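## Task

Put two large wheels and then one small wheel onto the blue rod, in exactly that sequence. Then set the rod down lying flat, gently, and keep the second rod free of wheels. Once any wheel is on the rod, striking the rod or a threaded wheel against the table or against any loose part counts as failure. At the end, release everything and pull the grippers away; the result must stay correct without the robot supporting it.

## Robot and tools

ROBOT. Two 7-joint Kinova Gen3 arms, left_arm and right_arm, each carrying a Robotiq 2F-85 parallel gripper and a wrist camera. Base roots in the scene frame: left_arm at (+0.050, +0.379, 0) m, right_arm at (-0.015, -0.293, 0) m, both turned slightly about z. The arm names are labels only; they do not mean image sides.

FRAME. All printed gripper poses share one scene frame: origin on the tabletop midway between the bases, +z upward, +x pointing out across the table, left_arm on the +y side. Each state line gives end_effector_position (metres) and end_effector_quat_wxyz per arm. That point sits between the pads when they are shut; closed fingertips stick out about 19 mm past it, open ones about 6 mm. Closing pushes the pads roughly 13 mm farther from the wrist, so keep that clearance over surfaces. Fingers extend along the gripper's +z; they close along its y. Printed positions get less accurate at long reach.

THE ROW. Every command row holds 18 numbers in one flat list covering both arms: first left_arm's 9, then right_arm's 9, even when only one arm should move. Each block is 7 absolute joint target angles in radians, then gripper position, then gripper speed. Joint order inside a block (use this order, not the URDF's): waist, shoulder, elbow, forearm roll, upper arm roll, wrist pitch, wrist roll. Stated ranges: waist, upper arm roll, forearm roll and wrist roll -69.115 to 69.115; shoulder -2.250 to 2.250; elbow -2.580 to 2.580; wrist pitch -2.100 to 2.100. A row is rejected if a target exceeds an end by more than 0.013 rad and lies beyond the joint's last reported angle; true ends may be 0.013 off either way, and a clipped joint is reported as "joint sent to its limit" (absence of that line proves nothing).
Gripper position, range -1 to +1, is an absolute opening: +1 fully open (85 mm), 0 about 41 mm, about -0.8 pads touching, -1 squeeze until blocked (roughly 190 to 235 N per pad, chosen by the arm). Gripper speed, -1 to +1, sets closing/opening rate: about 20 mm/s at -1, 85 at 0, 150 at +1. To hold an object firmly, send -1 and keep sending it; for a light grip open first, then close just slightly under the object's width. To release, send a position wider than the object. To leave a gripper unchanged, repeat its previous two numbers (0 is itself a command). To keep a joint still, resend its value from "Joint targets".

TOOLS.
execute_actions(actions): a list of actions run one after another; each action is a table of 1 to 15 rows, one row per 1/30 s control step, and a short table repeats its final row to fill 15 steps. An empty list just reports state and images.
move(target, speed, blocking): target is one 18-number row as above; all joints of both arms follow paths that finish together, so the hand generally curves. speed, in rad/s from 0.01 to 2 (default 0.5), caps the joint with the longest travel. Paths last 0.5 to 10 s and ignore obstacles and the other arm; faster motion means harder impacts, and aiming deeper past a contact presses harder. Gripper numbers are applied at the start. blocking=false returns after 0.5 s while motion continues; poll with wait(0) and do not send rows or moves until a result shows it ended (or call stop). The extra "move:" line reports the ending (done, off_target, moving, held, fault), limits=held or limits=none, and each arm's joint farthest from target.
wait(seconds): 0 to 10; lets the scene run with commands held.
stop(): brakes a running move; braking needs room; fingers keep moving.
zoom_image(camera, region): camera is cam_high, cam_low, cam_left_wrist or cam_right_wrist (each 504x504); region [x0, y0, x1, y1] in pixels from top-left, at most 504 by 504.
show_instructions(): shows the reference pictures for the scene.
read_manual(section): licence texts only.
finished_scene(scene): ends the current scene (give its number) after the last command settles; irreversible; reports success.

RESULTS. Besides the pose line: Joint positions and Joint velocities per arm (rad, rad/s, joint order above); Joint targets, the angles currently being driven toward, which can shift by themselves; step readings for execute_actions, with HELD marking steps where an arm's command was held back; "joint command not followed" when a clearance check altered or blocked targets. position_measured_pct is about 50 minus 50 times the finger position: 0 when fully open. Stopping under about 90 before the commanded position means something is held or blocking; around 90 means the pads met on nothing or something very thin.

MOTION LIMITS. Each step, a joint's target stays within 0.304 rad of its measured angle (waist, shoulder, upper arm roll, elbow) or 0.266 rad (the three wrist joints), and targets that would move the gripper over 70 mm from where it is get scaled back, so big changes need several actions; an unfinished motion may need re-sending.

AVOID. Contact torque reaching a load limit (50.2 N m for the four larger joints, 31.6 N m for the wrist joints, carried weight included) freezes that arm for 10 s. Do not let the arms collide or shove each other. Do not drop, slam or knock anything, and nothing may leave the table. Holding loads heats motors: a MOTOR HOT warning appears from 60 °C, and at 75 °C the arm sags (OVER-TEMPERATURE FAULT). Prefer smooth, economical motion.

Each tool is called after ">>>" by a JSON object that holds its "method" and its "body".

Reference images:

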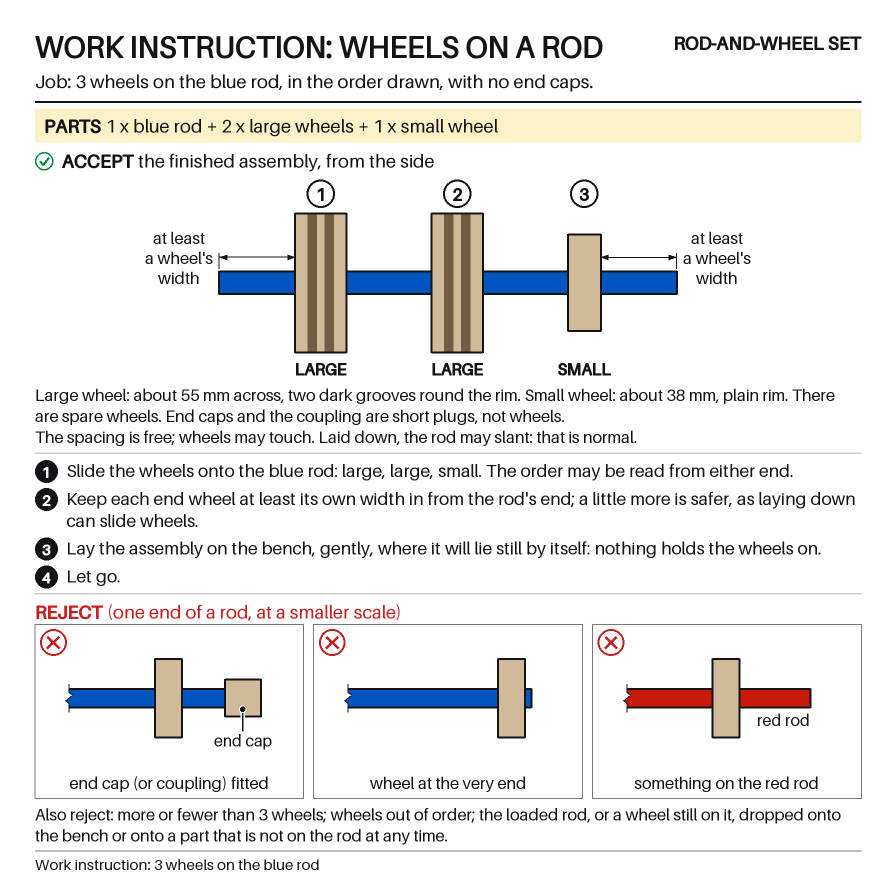

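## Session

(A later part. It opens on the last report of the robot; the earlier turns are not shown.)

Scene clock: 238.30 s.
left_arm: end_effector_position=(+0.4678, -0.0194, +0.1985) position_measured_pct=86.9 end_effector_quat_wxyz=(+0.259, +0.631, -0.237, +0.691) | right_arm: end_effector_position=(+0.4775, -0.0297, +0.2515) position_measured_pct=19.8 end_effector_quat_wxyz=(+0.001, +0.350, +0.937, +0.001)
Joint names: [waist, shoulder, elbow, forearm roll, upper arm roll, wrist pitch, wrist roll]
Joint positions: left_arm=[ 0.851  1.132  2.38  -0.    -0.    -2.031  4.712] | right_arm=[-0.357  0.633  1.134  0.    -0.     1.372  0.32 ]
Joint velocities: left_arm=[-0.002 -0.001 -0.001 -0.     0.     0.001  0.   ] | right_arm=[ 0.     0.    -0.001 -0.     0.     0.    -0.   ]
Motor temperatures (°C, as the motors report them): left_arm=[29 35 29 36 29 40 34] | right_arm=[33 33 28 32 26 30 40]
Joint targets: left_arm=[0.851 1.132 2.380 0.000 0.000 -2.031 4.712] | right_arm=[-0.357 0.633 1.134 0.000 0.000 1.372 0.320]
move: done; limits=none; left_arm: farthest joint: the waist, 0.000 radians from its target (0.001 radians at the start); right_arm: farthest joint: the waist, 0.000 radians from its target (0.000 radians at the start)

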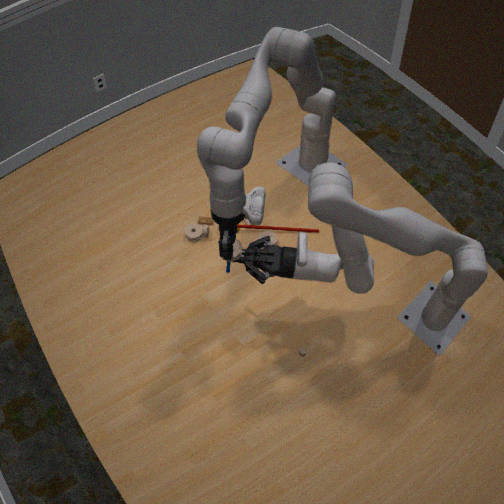

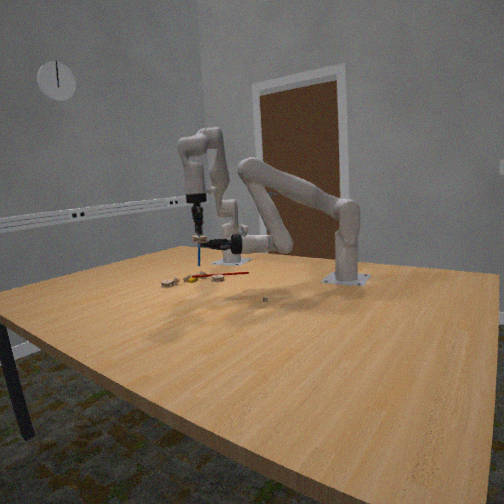

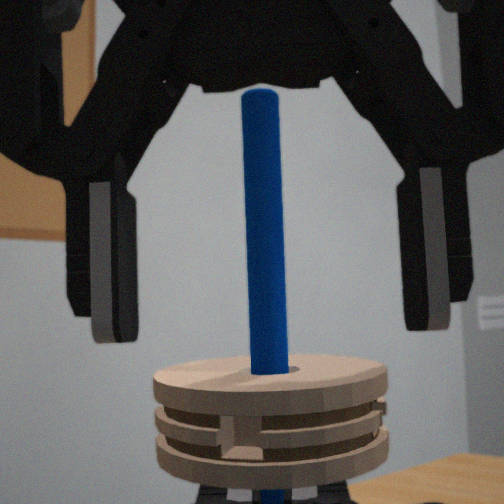

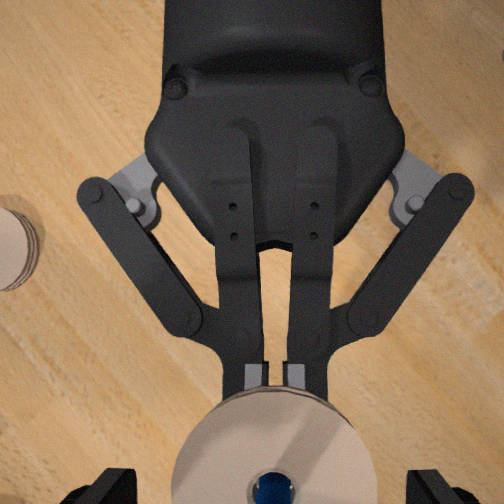

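>>> {"method": "move", "body": {"target": [0.851,1.132,2.38,0,0,-2.0312,4.712,-1,0, -0.3565,0.6201,0.8899,0,0,1.6316,0.32,1,0], "speed": 0.5}}

>>> {"method": "move", "body": {"target": [0.851,1.132,2.38,0,0,-2.0312,4.712,-1,0, -0.36,0.309,1.3868,0,0,1.4458,-0.5,1,0], "speed": 0.8}}

>>> {"method": "move", "body": {"target": [0.851,1.132,2.38,0,0,-2.0312,4.712,-1,0, -0.3635,0.4253,2.101,0,0,0.6153,-1.162,1,0], "speed": 0.8}}

Scene clock: 251.20 s.
left_arm: end_effector_position=(+0.4678, -0.0194, +0.1985) position_measured_pct=86.9 end_effector_quat_wxyz=(+0.259, +0.631, -0.237, +0.691) | right_arm: end_effector_position=(+0.4779, -0.0298, +0.3352) position_measured_pct=0.0 end_effector_quat_wxyz=(+0.000, +0.350, +0.937, +0.000)
Joint names: [waist, shoulder, elbow, forearm roll, upper arm roll, wrist pitch, wrist roll]
Joint positions: left_arm=[ 0.851  1.132  2.38   0.     0.    -2.031  4.712] | right_arm=[-0.357  0.62   0.89  -0.    -0.     1.632  0.32 ]
Joint velocities: left_arm=[-0.001  0.     0.     0.     0.     0.     0.001] | right_arm=[-0.001  0.003 -0.     0.001 -0.     0.     0.   ]
Motor temperatures (°C, as the motors report them): left_arm=[29 35 28 36 29 40 34] | right_arm=[33 33 28 32 26 30 40]
Joint targets: left_arm=[0.851 1.132 2.380 0.000 0.000 -2.031 4.712] | right_arm=[-0.356 0.620 0.890 0.000 0.000 1.632 0.320]
move: done; limits=none; left_arm: farthest joint: the waist, 0.000 radians from its target (0.000 radians at the start); right_arm: farthest joint: the waist, 0.000 radians from its target (0.000 radians at the start)

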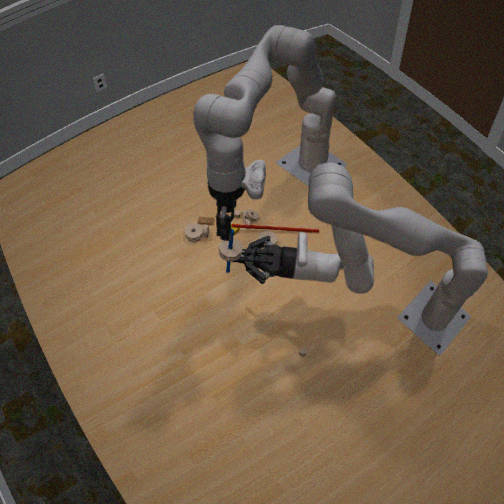

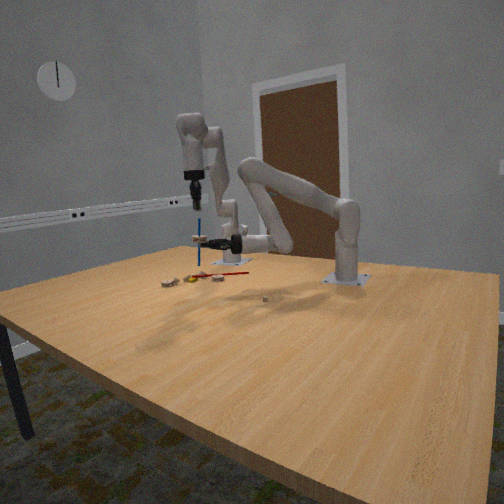

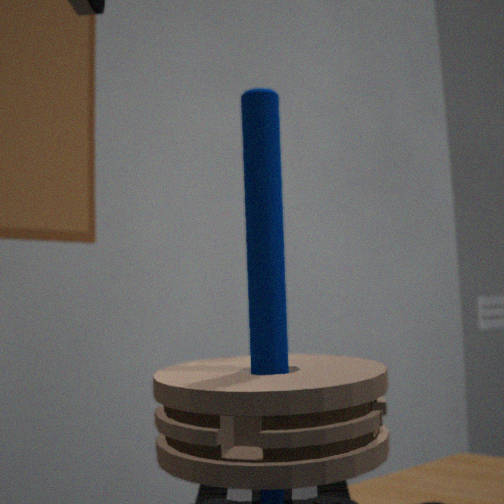

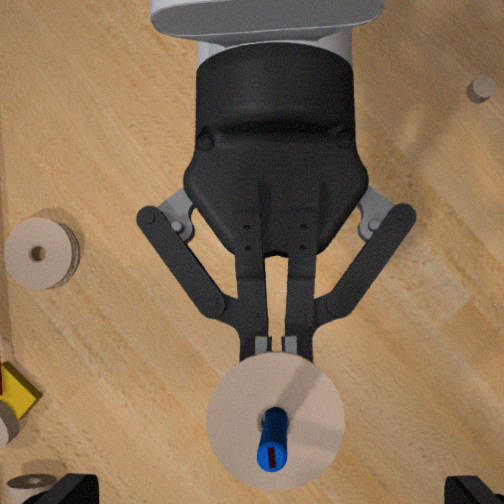

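Scene clock: 252.80 s.
left_arm: end_effector_position=(+0.4678, -0.0194, +0.1985) position_measured_pct=86.9 end_effector_quat_wxyz=(+0.259, +0.631, -0.237, +0.691) | right_arm: end_effector_position=(+0.3753, -0.0888, +0.3350) position_measured_pct=0.0 end_effector_quat_wxyz=(-0.000, +0.693, +0.721, -0.000)
Joint names: [waist, shoulder, elbow, forearm roll, upper arm roll, wrist pitch, wrist roll]
Joint positions: left_arm=[ 0.851  1.132  2.38  -0.     0.    -2.031  4.712] | right_arm=[-0.36   0.309  1.387 -0.     0.     1.446 -0.5  ]
Joint velocities: left_arm=[-0.001 -0.     0.    -0.     0.    -0.     0.   ] | right_arm=[-0.001 -0.003 -0.     0.     0.    -0.    -0.   ]
Motor temperatures (°C, as the motors report them): left_arm=[29 35 28 36 29 40 34] | right_arm=[33 33 28 32 26 30 40]
Joint targets: left_arm=[0.851 1.132 2.380 0.000 0.000 -2.031 4.712] | right_arm=[-0.360 0.309 1.387 0.000 0.000 1.446 -0.500]
move: done; limits=none; left_arm: farthest joint: the waist, 0.000 radians from its target (0.000 radians at the start); right_arm: farthest joint: the waist, 0.000 radians from its target (0.003 radians at the start)

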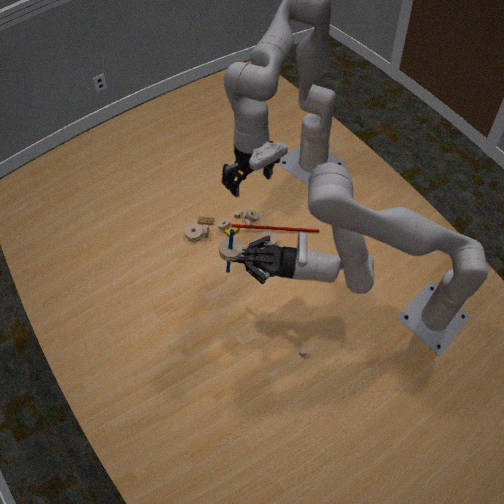

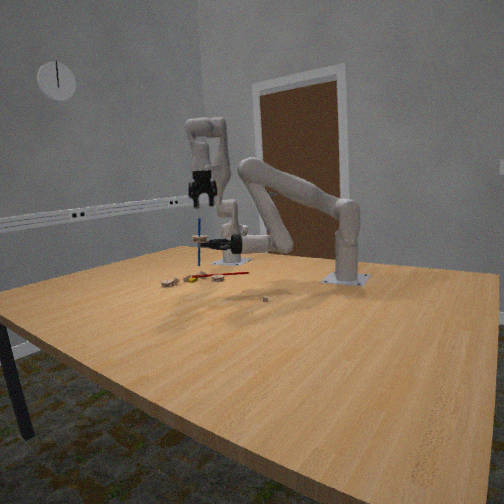

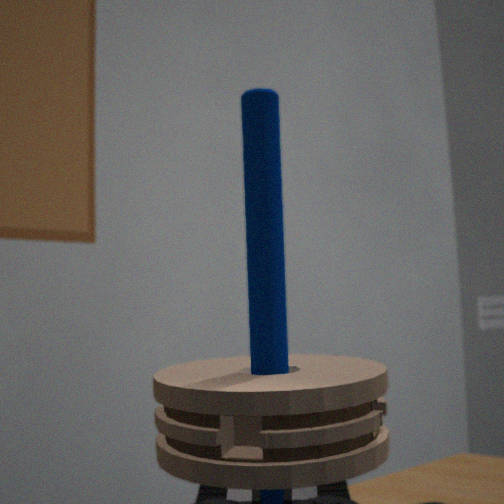

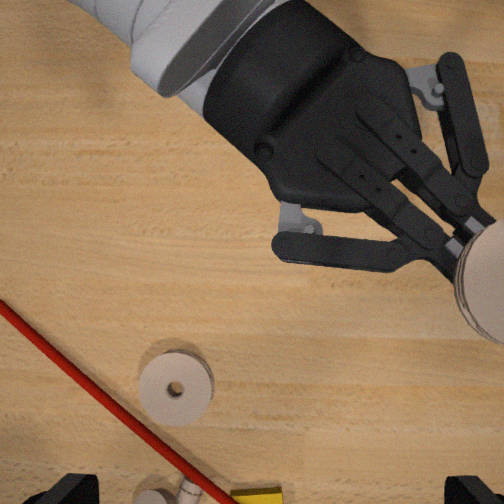

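Scene clock: 254.37 s.
left_arm: end_effector_position=(+0.4678, -0.0194, +0.1985) position_measured_pct=86.9 end_effector_quat_wxyz=(+0.259, +0.631, -0.237, +0.691) | right_arm: end_effector_position=(+0.3020, -0.1312, +0.1001) position_measured_pct=0.0 end_effector_quat_wxyz=(-0.000, +0.889, +0.458, +0.000)
Joint names: [waist, shoulder, elbow, forearm roll, upper arm roll, wrist pitch, wrist roll]
Joint positions: left_arm=[ 0.851  1.132  2.38  -0.     0.    -2.031  4.712] | right_arm=[-0.363  0.425  2.101 -0.    -0.     0.615 -1.162]
Joint velocities: left_arm=[-0.001 -0.    -0.    -0.001  0.     0.    -0.   ] | right_arm=[-0.     0.001  0.002  0.    -0.    -0.    -0.   ]
Motor temperatures (°C, as the motors report them): left_arm=[29 35 28 36 29 40 34] | right_arm=[33 33 28 32 26 30 40]
Joint targets: left_arm=[0.851 1.132 2.380 0.000 0.000 -2.031 4.712] | right_arm=[-0.363 0.425 2.101 0.000 0.000 0.615 -1.162]
move: done; limits=none; left_arm: farthest joint: the waist, 0.000 radians from its target (0.000 radians at the start); right_arm: farthest joint: the waist, 0.000 radians from its target (0.004 radians at the start)

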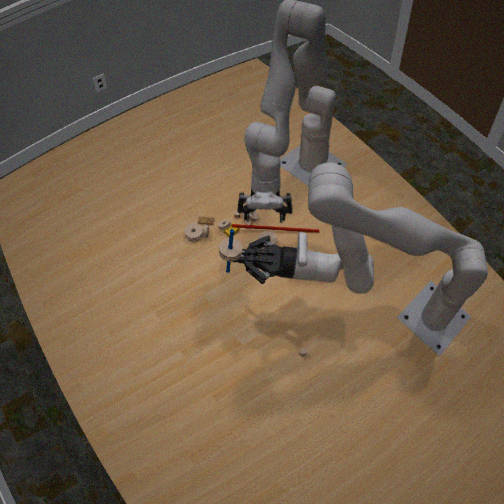

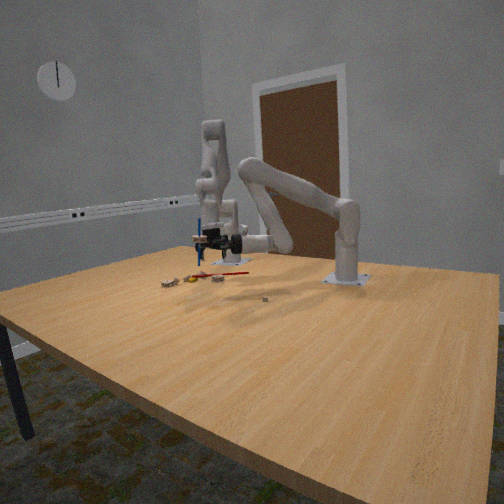

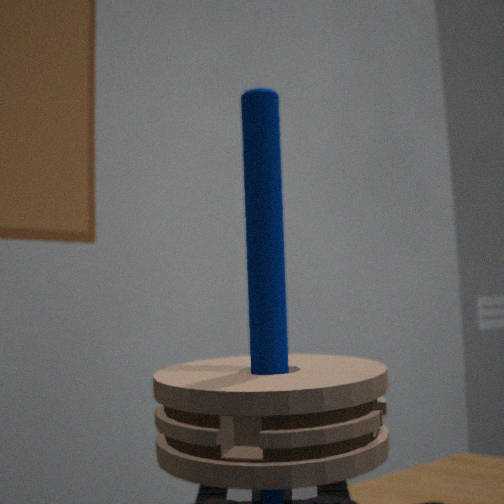

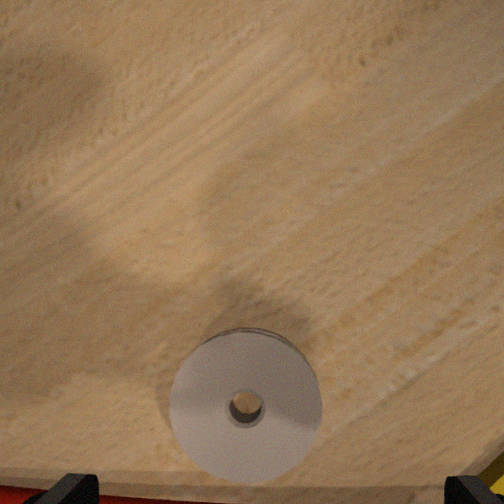

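>>> {"method": "move", "body": {"target": [0.851,1.132,2.38,0,0,-2.0312,4.712,-1,0, -0.3876,0.627,2.1593,0,0,0.3553,-1.1866,0.7,0], "speed": 0.35}}

>>> {"method": "move", "body": {"target": [0.851,1.132,2.38,0,0,-2.0312,4.712,-1,0, -0.3876,0.627,2.1593,0,0,0.3553,-1.1866,-1,-0.5], "speed": 0.2}}

Scene clock: 261.07 s.
left_arm: end_effector_position=(+0.4678, -0.0194, +0.1985) position_measured_pct=86.9 end_effector_quat_wxyz=(+0.259, +0.631, -0.237, +0.691) | right_arm: end_effector_position=(+0.2990, -0.1230, +0.0196) position_measured_pct=15.1 end_effector_quat_wxyz=(-0.000, +0.889, +0.458, +0.000)
Joint names: [waist, shoulder, elbow, forearm roll, upper arm roll, wrist pitch, wrist roll]
Joint positions: left_arm=[ 0.851  1.132  2.38  -0.     0.    -2.031  4.712] | right_arm=[-0.388  0.627  2.159 -0.    -0.     0.355 -1.187]
Joint velocities: left_arm=[0.001 0.001 0.    0.001 0.    0.    0.   ] | right_arm=[-0.     0.003 -0.001 -0.    -0.    -0.    -0.   ]
Motor temperatures (°C, as the motors report them): left_arm=[29 35 28 36 29 40 34] | right_arm=[33 33 28 32 26 30 40]
Joint targets: left_arm=[0.851 1.132 2.380 0.000 0.000 -2.031 4.712] | right_arm=[-0.388 0.627 2.159 0.000 0.000 0.355 -1.187]
move: done; limits=none; left_arm: farthest joint: the waist, 0.000 radians from its target (0.000 radians at the start); right_arm: farthest joint: the waist, 0.000 radians from its target (0.024 radians at the start)

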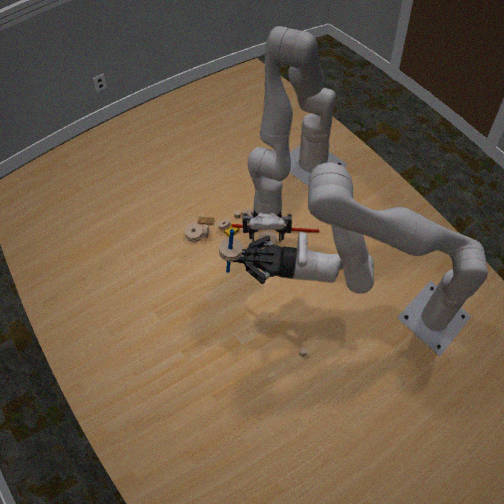

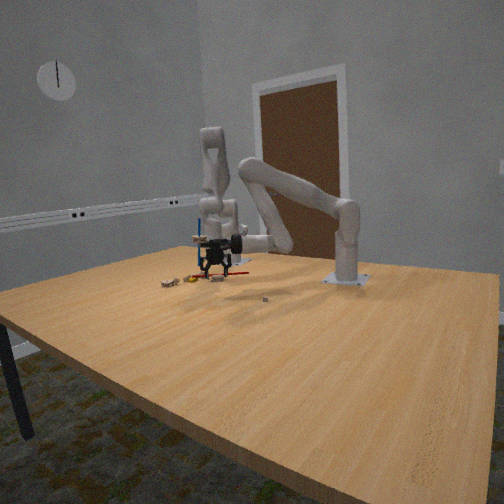

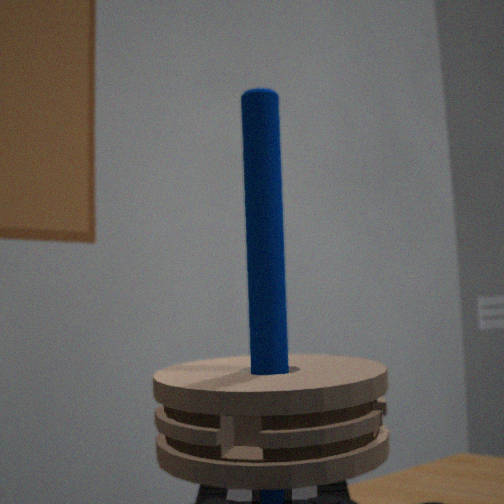

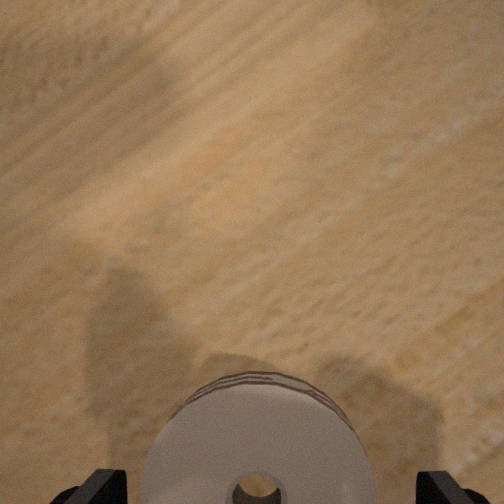

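Scene clock: 261.87 s.
left_arm: end_effector_position=(+0.4678, -0.0194, +0.1985) position_measured_pct=86.9 end_effector_quat_wxyz=(+0.259, +0.631, -0.237, +0.691) | right_arm: end_effector_position=(+0.2990, -0.1230, +0.0205) position_measured_pct=39.3 end_effector_quat_wxyz=(-0.000, +0.889, +0.458, +0.001)
Joint names: [waist, shoulder, elbow, forearm roll, upper arm roll, wrist pitch, wrist roll]
Joint positions: left_arm=[ 0.851  1.132  2.38  -0.     0.    -2.031  4.712] | right_arm=[-0.388  0.624  2.16  -0.    -0.     0.357 -1.187]
Joint velocities: left_arm=[-0.    -0.     0.     0.001 -0.     0.001 -0.   ] | right_arm=[ 0.     0.    -0.002  0.    -0.    -0.    -0.   ]
Motor temperatures (°C, as the motors report them): left_arm=[29 35 28 36 29 40 34] | right_arm=[33 33 28 32 26 30 40]
Joint targets: left_arm=[0.851 1.132 2.380 0.000 0.000 -2.031 4.712] | right_arm=[-0.388 0.627 2.159 0.000 0.000 0.355 -1.187]
move: done; limits=none; left_arm: farthest joint: the waist, 0.000 radians from its target (0.000 radians at the start); right_arm: farthest joint: the shoulder, 0.003 radians from its target (0.000 radians at the start)

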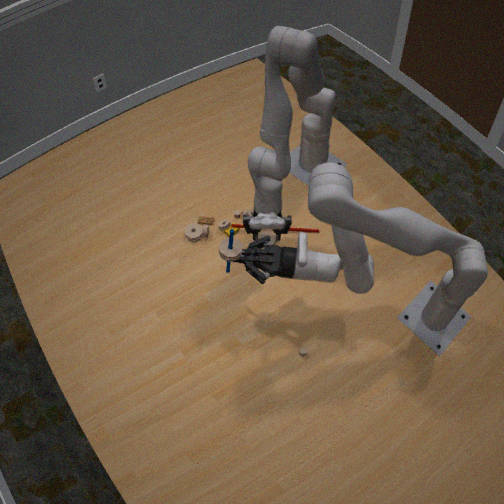

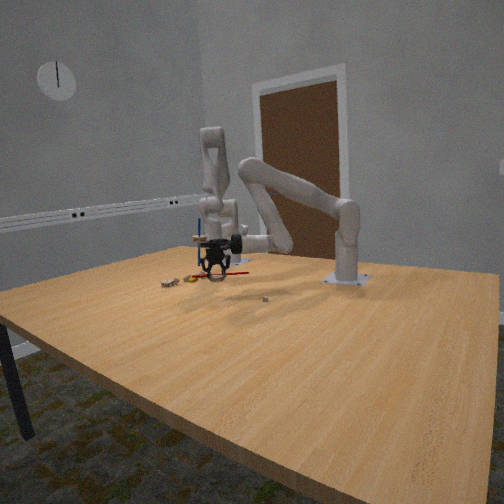

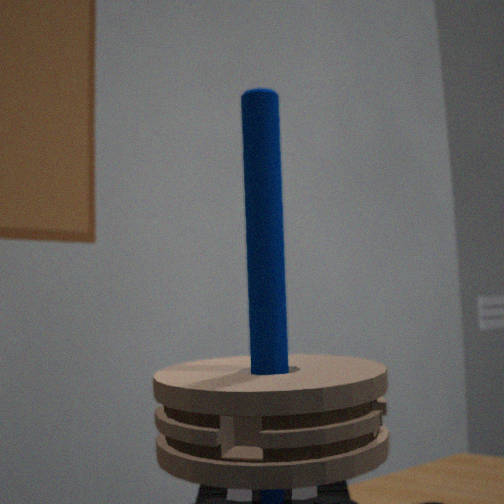

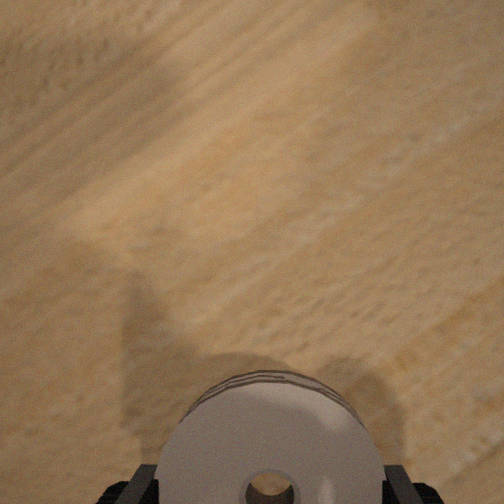

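>>> {"method": "move", "body": {"target": [0.851,1.132,2.38,0,0,-2.0312,4.712,-1,0, -0.36,0.309,1.3868,0,0,1.4458,-0.5,-1,0], "speed": 0.8}}

>>> {"method": "move", "body": {"target": [0.851,1.132,2.38,0,0,-2.0312,4.712,-1,0, -0.3565,0.6201,0.8899,0,0,1.6316,0.32,-1,0], "speed": 0.7}}

>>> {"method": "move", "body": {"target": [0.851,1.132,2.38,0,0,-2.0312,4.712,-1,0, -0.3565,0.6188,0.9242,0,0,1.5986,0.32,-1,0], "speed": 0.1}}

Scene clock: 268.67 s.
left_arm: end_effector_position=(+0.4678, -0.0194, +0.1985) position_measured_pct=86.9 end_effector_quat_wxyz=(+0.259, +0.631, -0.237, +0.691) | right_arm: end_effector_position=(+0.3753, -0.0888, +0.3351) position_measured_pct=39.3 end_effector_quat_wxyz=(-0.000, +0.693, +0.721, -0.000)
Joint names: [waist, shoulder, elbow, forearm roll, upper arm roll, wrist pitch, wrist roll]
Joint positions: left_arm=[ 0.851  1.132  2.38   0.     0.    -2.031  4.712] | right_arm=[-0.36   0.309  1.387  0.     0.     1.446 -0.5  ]
Joint velocities: left_arm=[-0.     0.001 -0.    -0.001 -0.    -0.001  0.001] | right_arm=[-0.    -0.001 -0.002 -0.    -0.     0.     0.   ]
Motor temperatures (°C, as the motors report them): left_arm=[29 35 28 36 29 40 34] | right_arm=[33 33 28 32 26 30 40]
Joint targets: left_arm=[0.851 1.132 2.380 0.000 0.000 -2.031 4.712] | right_arm=[-0.360 0.309 1.387 0.000 0.000 1.446 -0.500]
move: done; limits=none; left_arm: farthest joint: the waist, 0.000 radians from its target (0.000 radians at the start); right_arm: farthest joint: the waist, 0.000 radians from its target (0.028 radians at the start)

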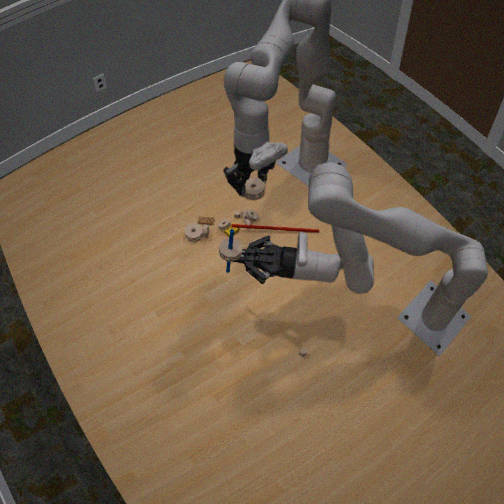

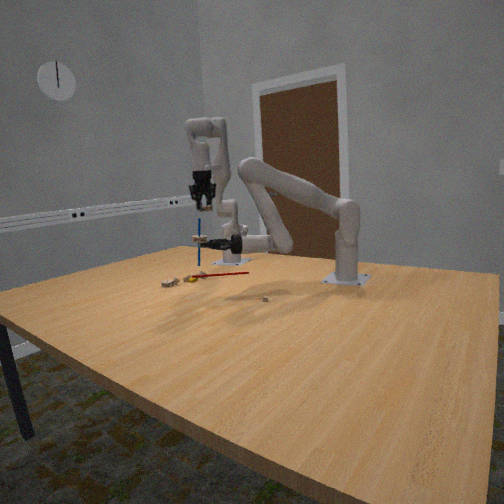

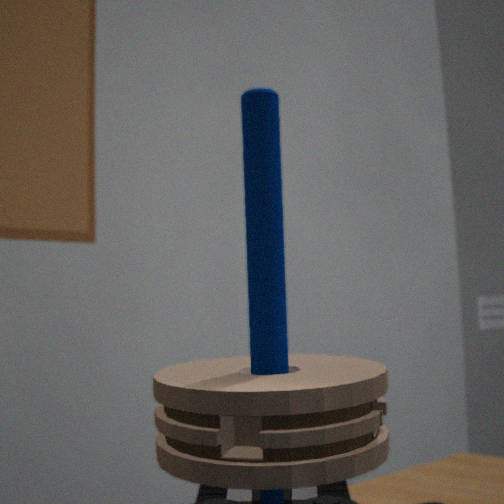

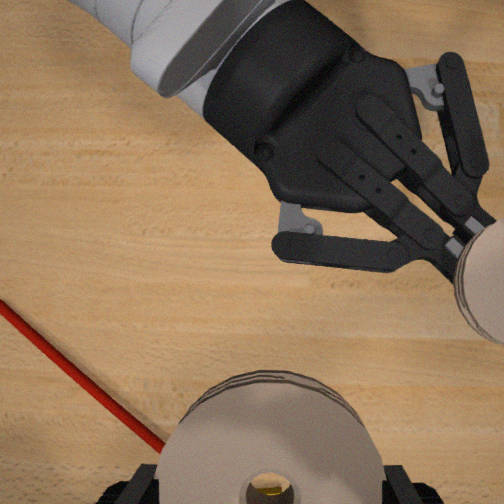

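Scene clock: 270.40 s.
left_arm: end_effector_position=(+0.4678, -0.0194, +0.1985) position_measured_pct=86.9 end_effector_quat_wxyz=(+0.259, +0.631, -0.237, +0.691) | right_arm: end_effector_position=(+0.4779, -0.0298, +0.3351) position_measured_pct=39.3 end_effector_quat_wxyz=(+0.000, +0.350, +0.937, +0.000)
Joint names: [waist, shoulder, elbow, forearm roll, upper arm roll, wrist pitch, wrist roll]
Joint positions: left_arm=[ 0.851  1.132  2.38   0.     0.    -2.031  4.712] | right_arm=[-0.357  0.62   0.89   0.    -0.     1.632  0.32 ]
Joint velocities: left_arm=[ 0.     0.001 -0.    -0.    -0.    -0.     0.   ] | right_arm=[-0.     0.002  0.     0.     0.     0.     0.   ]
Motor temperatures (°C, as the motors report them): left_arm=[29 35 28 36 29 40 34] | right_arm=[33 33 28 32 26 30 40]
Joint targets: left_arm=[0.851 1.132 2.380 0.000 0.000 -2.031 4.712] | right_arm=[-0.356 0.620 0.890 0.000 0.000 1.632 0.320]
move: done; limits=none; left_arm: farthest joint: the waist, 0.000 radians from its target (0.000 radians at the start); right_arm: farthest joint: the waist, 0.000 radians from its target (0.004 radians at the start)

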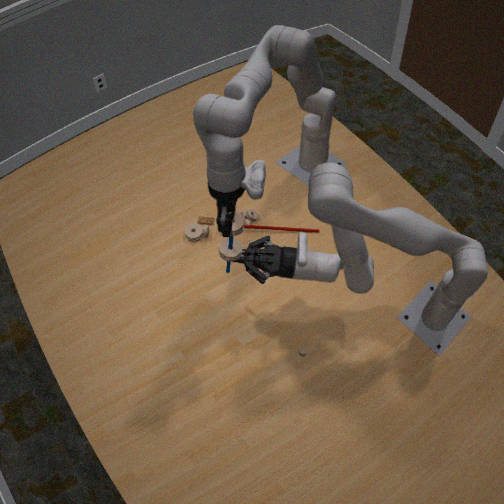

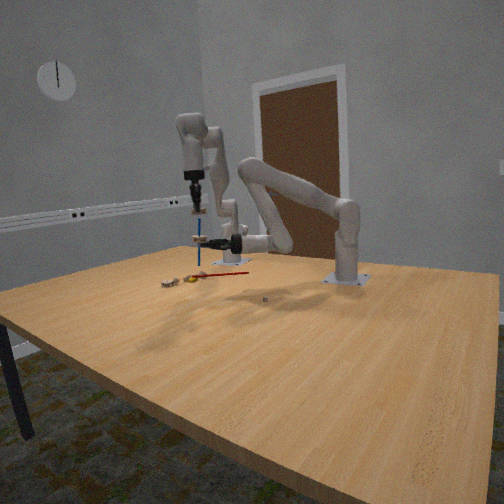

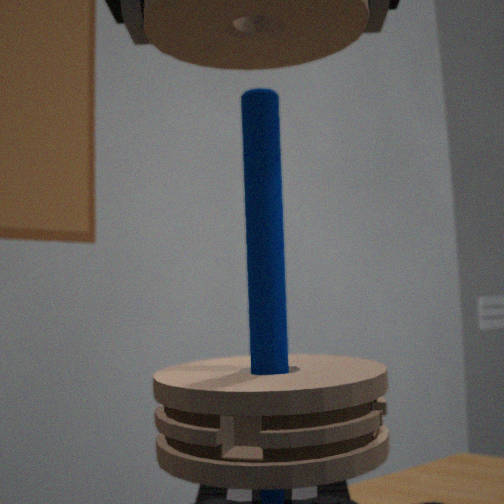

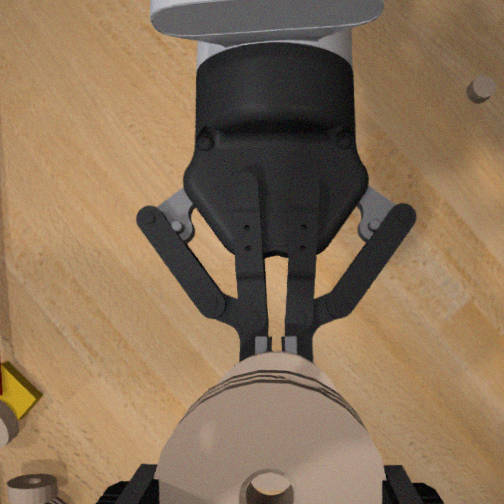

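Scene clock: 271.17 s.
left_arm: end_effector_position=(+0.4678, -0.0194, +0.1985) position_measured_pct=86.9 end_effector_quat_wxyz=(+0.259, +0.631, -0.237, +0.691) | right_arm: end_effector_position=(+0.4779, -0.0298, +0.3250) position_measured_pct=39.3 end_effector_quat_wxyz=(-0.000, +0.350, +0.937, -0.000)
Joint names: [waist, shoulder, elbow, forearm roll, upper arm roll, wrist pitch, wrist roll]
Joint positions: left_arm=[ 0.851  1.132  2.38  -0.     0.    -2.031  4.712] | right_arm=[-0.357  0.619  0.924  0.    -0.     1.599  0.32 ]
Joint velocities: left_arm=[-0.001 -0.     0.    -0.    -0.    -0.001  0.   ] | right_arm=[ 0.    -0.001  0.     0.    -0.    -0.    -0.   ]
Motor temperatures (°C, as the motors report them): left_arm=[29 35 28 36 29 40 34] | right_arm=[33 33 28 32 26 30 40]
Joint targets: left_arm=[0.851 1.132 2.380 0.000 0.000 -2.031 4.712] | right_arm=[-0.356 0.619 0.924 0.000 0.000 1.599 0.320]
move: done; limits=none; left_arm: farthest joint: the waist, 0.000 radians from its target (0.000 radians at the start); right_arm: farthest joint: the waist, 0.000 radians from its target (0.000 radians at the start)

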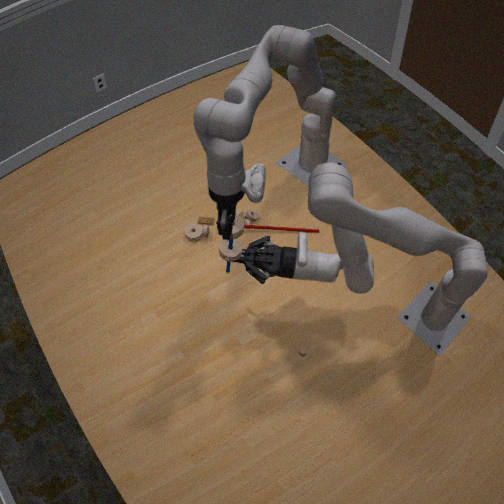

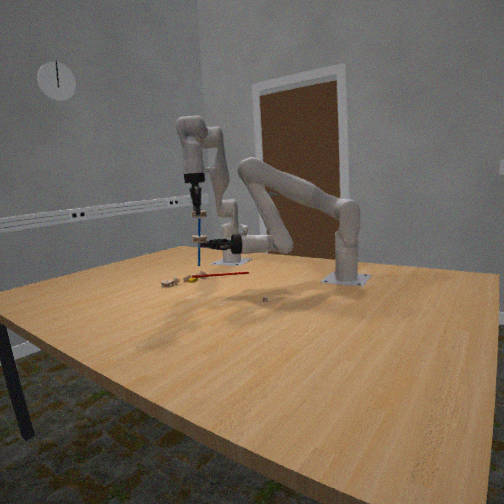

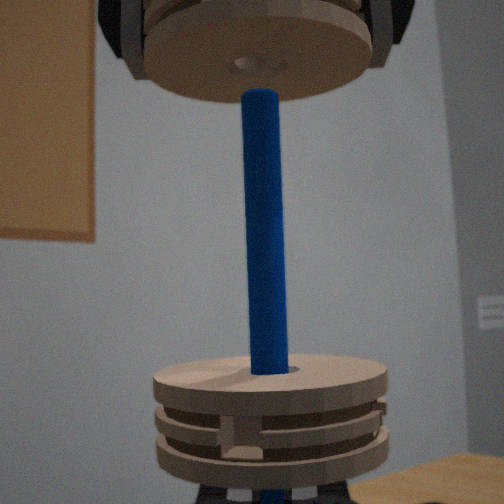

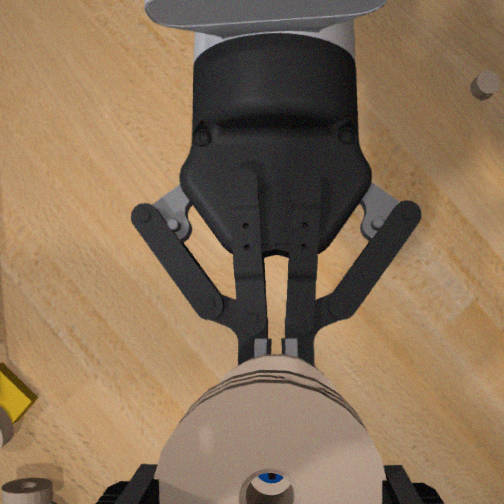

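>>> {"method": "move", "body": {"target": [0.851,1.132,2.38,0,0,-2.0312,4.712,-1,0, -0.3565,0.6188,0.9722,0,0,1.5506,0.32,-1,0], "speed": 0.04}}

>>> {"method": "move", "body": {"target": [0.851,1.132,2.38,0,0,-2.0312,4.712,-1,0, -0.3555,0.6232,1.0437,0,0,1.4747,0.32,-1,0], "speed": 0.08}}

>>> {"method": "move", "body": {"target": [0.851,1.132,2.38,0,0,-2.0312,4.712,-1,0, -0.355,0.633,1.1128,0,0,1.3958,0.32,-1,0], "speed": 0.08}}

Scene clock: 278.17 s.
left_arm: end_effector_position=(+0.4678, -0.0194, +0.1985) position_measured_pct=86.9 end_effector_quat_wxyz=(+0.259, +0.632, -0.237, +0.691) | right_arm: end_effector_position=(+0.4780, -0.0298, +0.3099) position_measured_pct=39.3 end_effector_quat_wxyz=(+0.000, +0.350, +0.937, -0.000)
Joint names: [waist, shoulder, elbow, forearm roll, upper arm roll, wrist pitch, wrist roll]
Joint positions: left_arm=[ 0.851  1.132  2.38  -0.     0.    -2.031  4.712] | right_arm=[-0.356  0.619  0.972  0.     0.     1.551  0.32 ]
Joint velocities: left_arm=[ 0.    -0.001  0.    -0.    -0.    -0.     0.   ] | right_arm=[ 0.    -0.     0.001  0.    -0.    -0.     0.   ]
Motor temperatures (°C, as the motors report them): left_arm=[29 35 28 36 29 40 34] | right_arm=[33 33 28 32 26 30 40]
Joint targets: left_arm=[0.851 1.132 2.380 0.000 0.000 -2.031 4.712] | right_arm=[-0.356 0.619 0.972 0.000 0.000 1.551 0.320]
move: done; limits=none; left_arm: farthest joint: the waist, 0.000 radians from its target (0.000 radians at the start); right_arm: farthest joint: the waist, 0.000 radians from its target (0.000 radians at the start)

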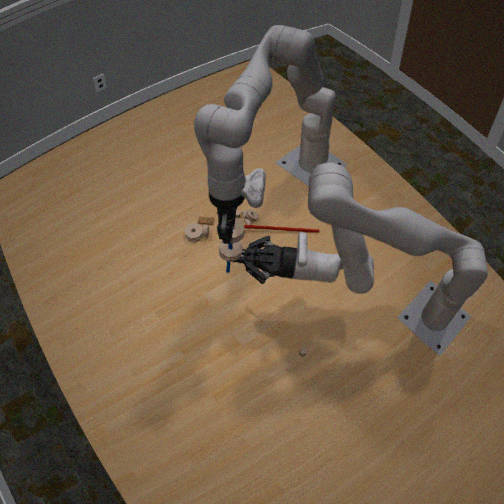

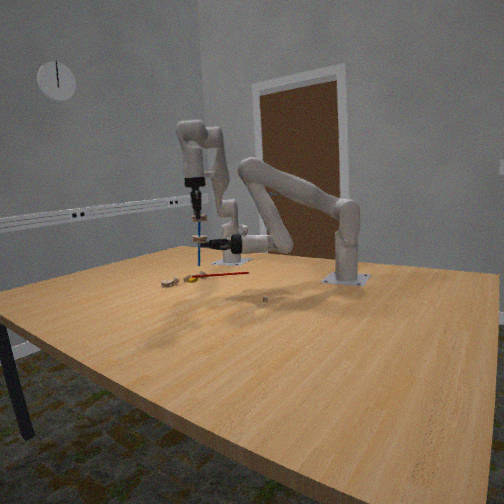

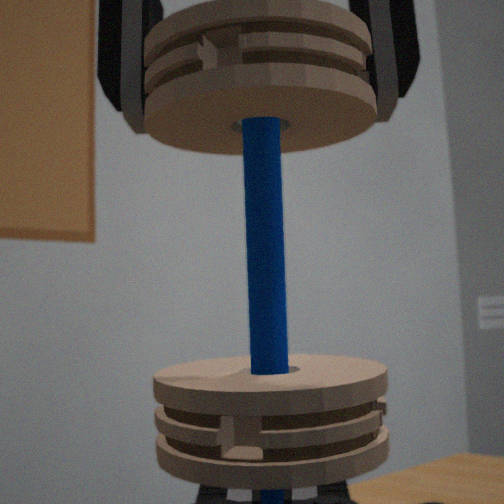

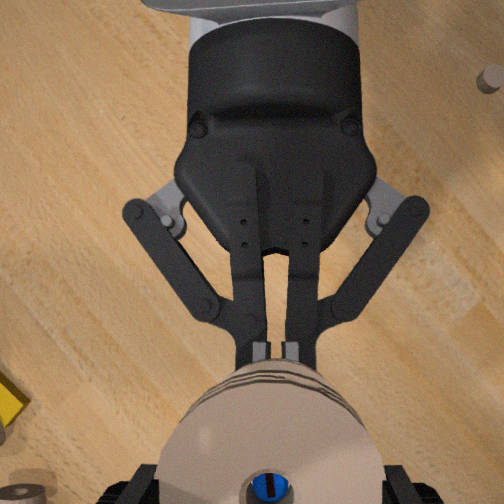

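Scene clock: 279.40 s.
left_arm: end_effector_position=(+0.4675, -0.0193, +0.1980) position_measured_pct=86.9 end_effector_quat_wxyz=(+0.259, +0.632, -0.238, +0.691) | right_arm: end_effector_position=(+0.4791, -0.0309, +0.2853) position_measured_pct=39.3 end_effector_quat_wxyz=(+0.001, +0.351, +0.936, +0.000)
Joint names: [waist, shoulder, elbow, forearm roll, upper arm roll, wrist pitch, wrist roll]
Joint positions: left_arm=[ 0.851  1.133  2.381 -0.     0.    -2.031  4.712] | right_arm=[-0.355  0.623  1.043  0.001  0.001  1.474  0.32 ]
Joint velocities: left_arm=[ 0.     0.    -0.    -0.     0.    -0.001  0.   ] | right_arm=[ 0.    -0.001 -0.    -0.001 -0.    -0.    -0.   ]
Motor temperatures (°C, as the motors report them): left_arm=[29 35 28 36 29 40 34] | right_arm=[33 33 28 32 26 30 40]
Joint targets: left_arm=[0.851 1.132 2.380 0.000 0.000 -2.031 4.712] | right_arm=[-0.355 0.623 1.044 0.000 0.000 1.475 0.320]
move: done; limits=none; left_arm: farthest joint: the shoulder, 0.001 radians from its target (0.000 radians at the start); right_arm: farthest joint: the waist, 0.001 radians from its target (0.001 radians at the start)

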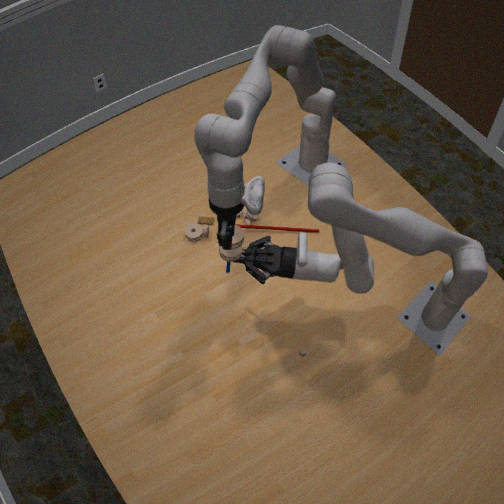

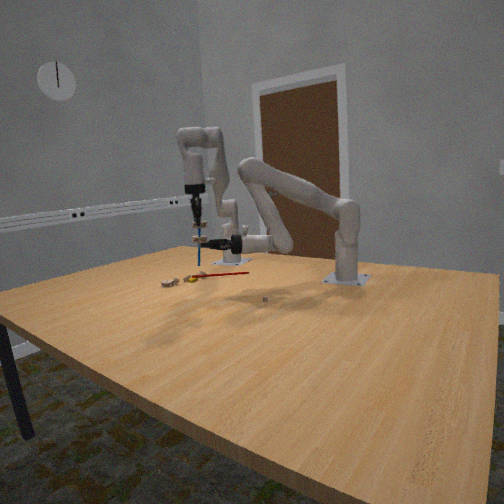

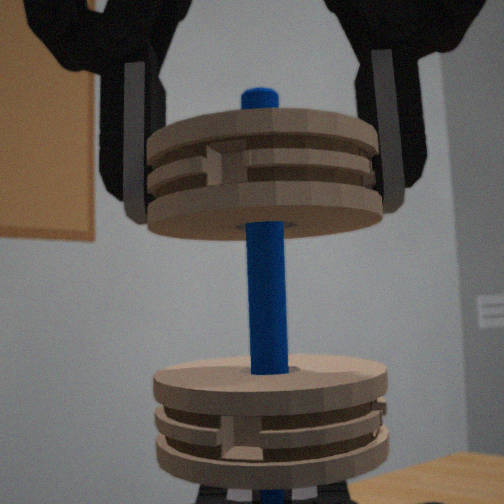

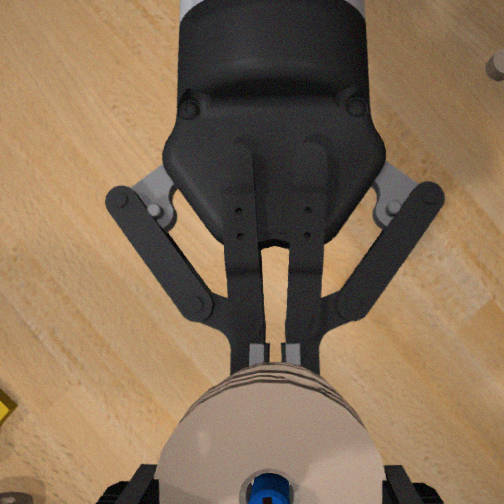

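Scene clock: 280.67 s.
left_arm: end_effector_position=(+0.4671, -0.0193, +0.1970) position_measured_pct=86.9 end_effector_quat_wxyz=(+0.259, +0.633, -0.238, +0.690) | right_arm: end_effector_position=(+0.4804, -0.0322, +0.2591) position_measured_pct=39.3 end_effector_quat_wxyz=(+0.002, +0.352, +0.936, +0.000)
Joint names: [waist, shoulder, elbow, forearm roll, upper arm roll, wrist pitch, wrist roll]
Joint positions: left_arm=[ 0.851  1.134  2.382 -0.     0.    -2.03   4.712] | right_arm=[-0.353  0.632  1.111  0.002  0.002  1.395  0.32 ]
Joint velocities: left_arm=[ 0.001 -0.    -0.     0.001  0.    -0.     0.   ] | right_arm=[ 0.    -0.     0.002 -0.001 -0.    -0.     0.   ]
Motor temperatures (°C, as the motors report them): left_arm=[29 35 28 36 29 40 34] | right_arm=[33 33 28 32 26 30 40]
Joint targets: left_arm=[0.851 1.132 2.380 0.000 0.000 -2.031 4.712] | right_arm=[-0.355 0.633 1.113 0.000 0.000 1.396 0.320]
move: done; limits=none; left_arm: farthest joint: the shoulder, 0.002 radians from its target (0.001 radians at the start); right_arm: farthest joint: the waist, 0.002 radians from its target (0.000 radians at the start)

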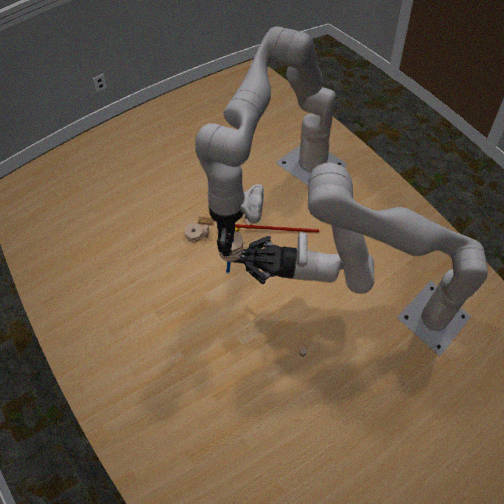

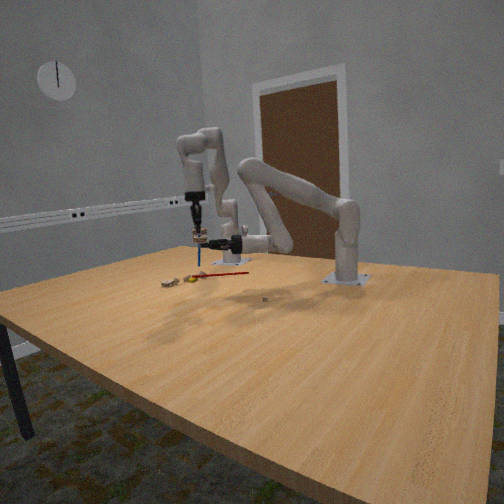

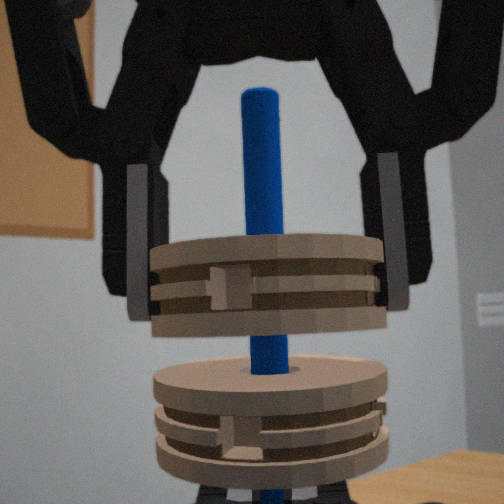

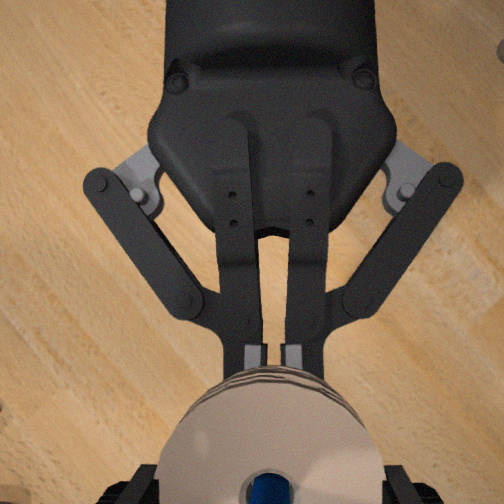

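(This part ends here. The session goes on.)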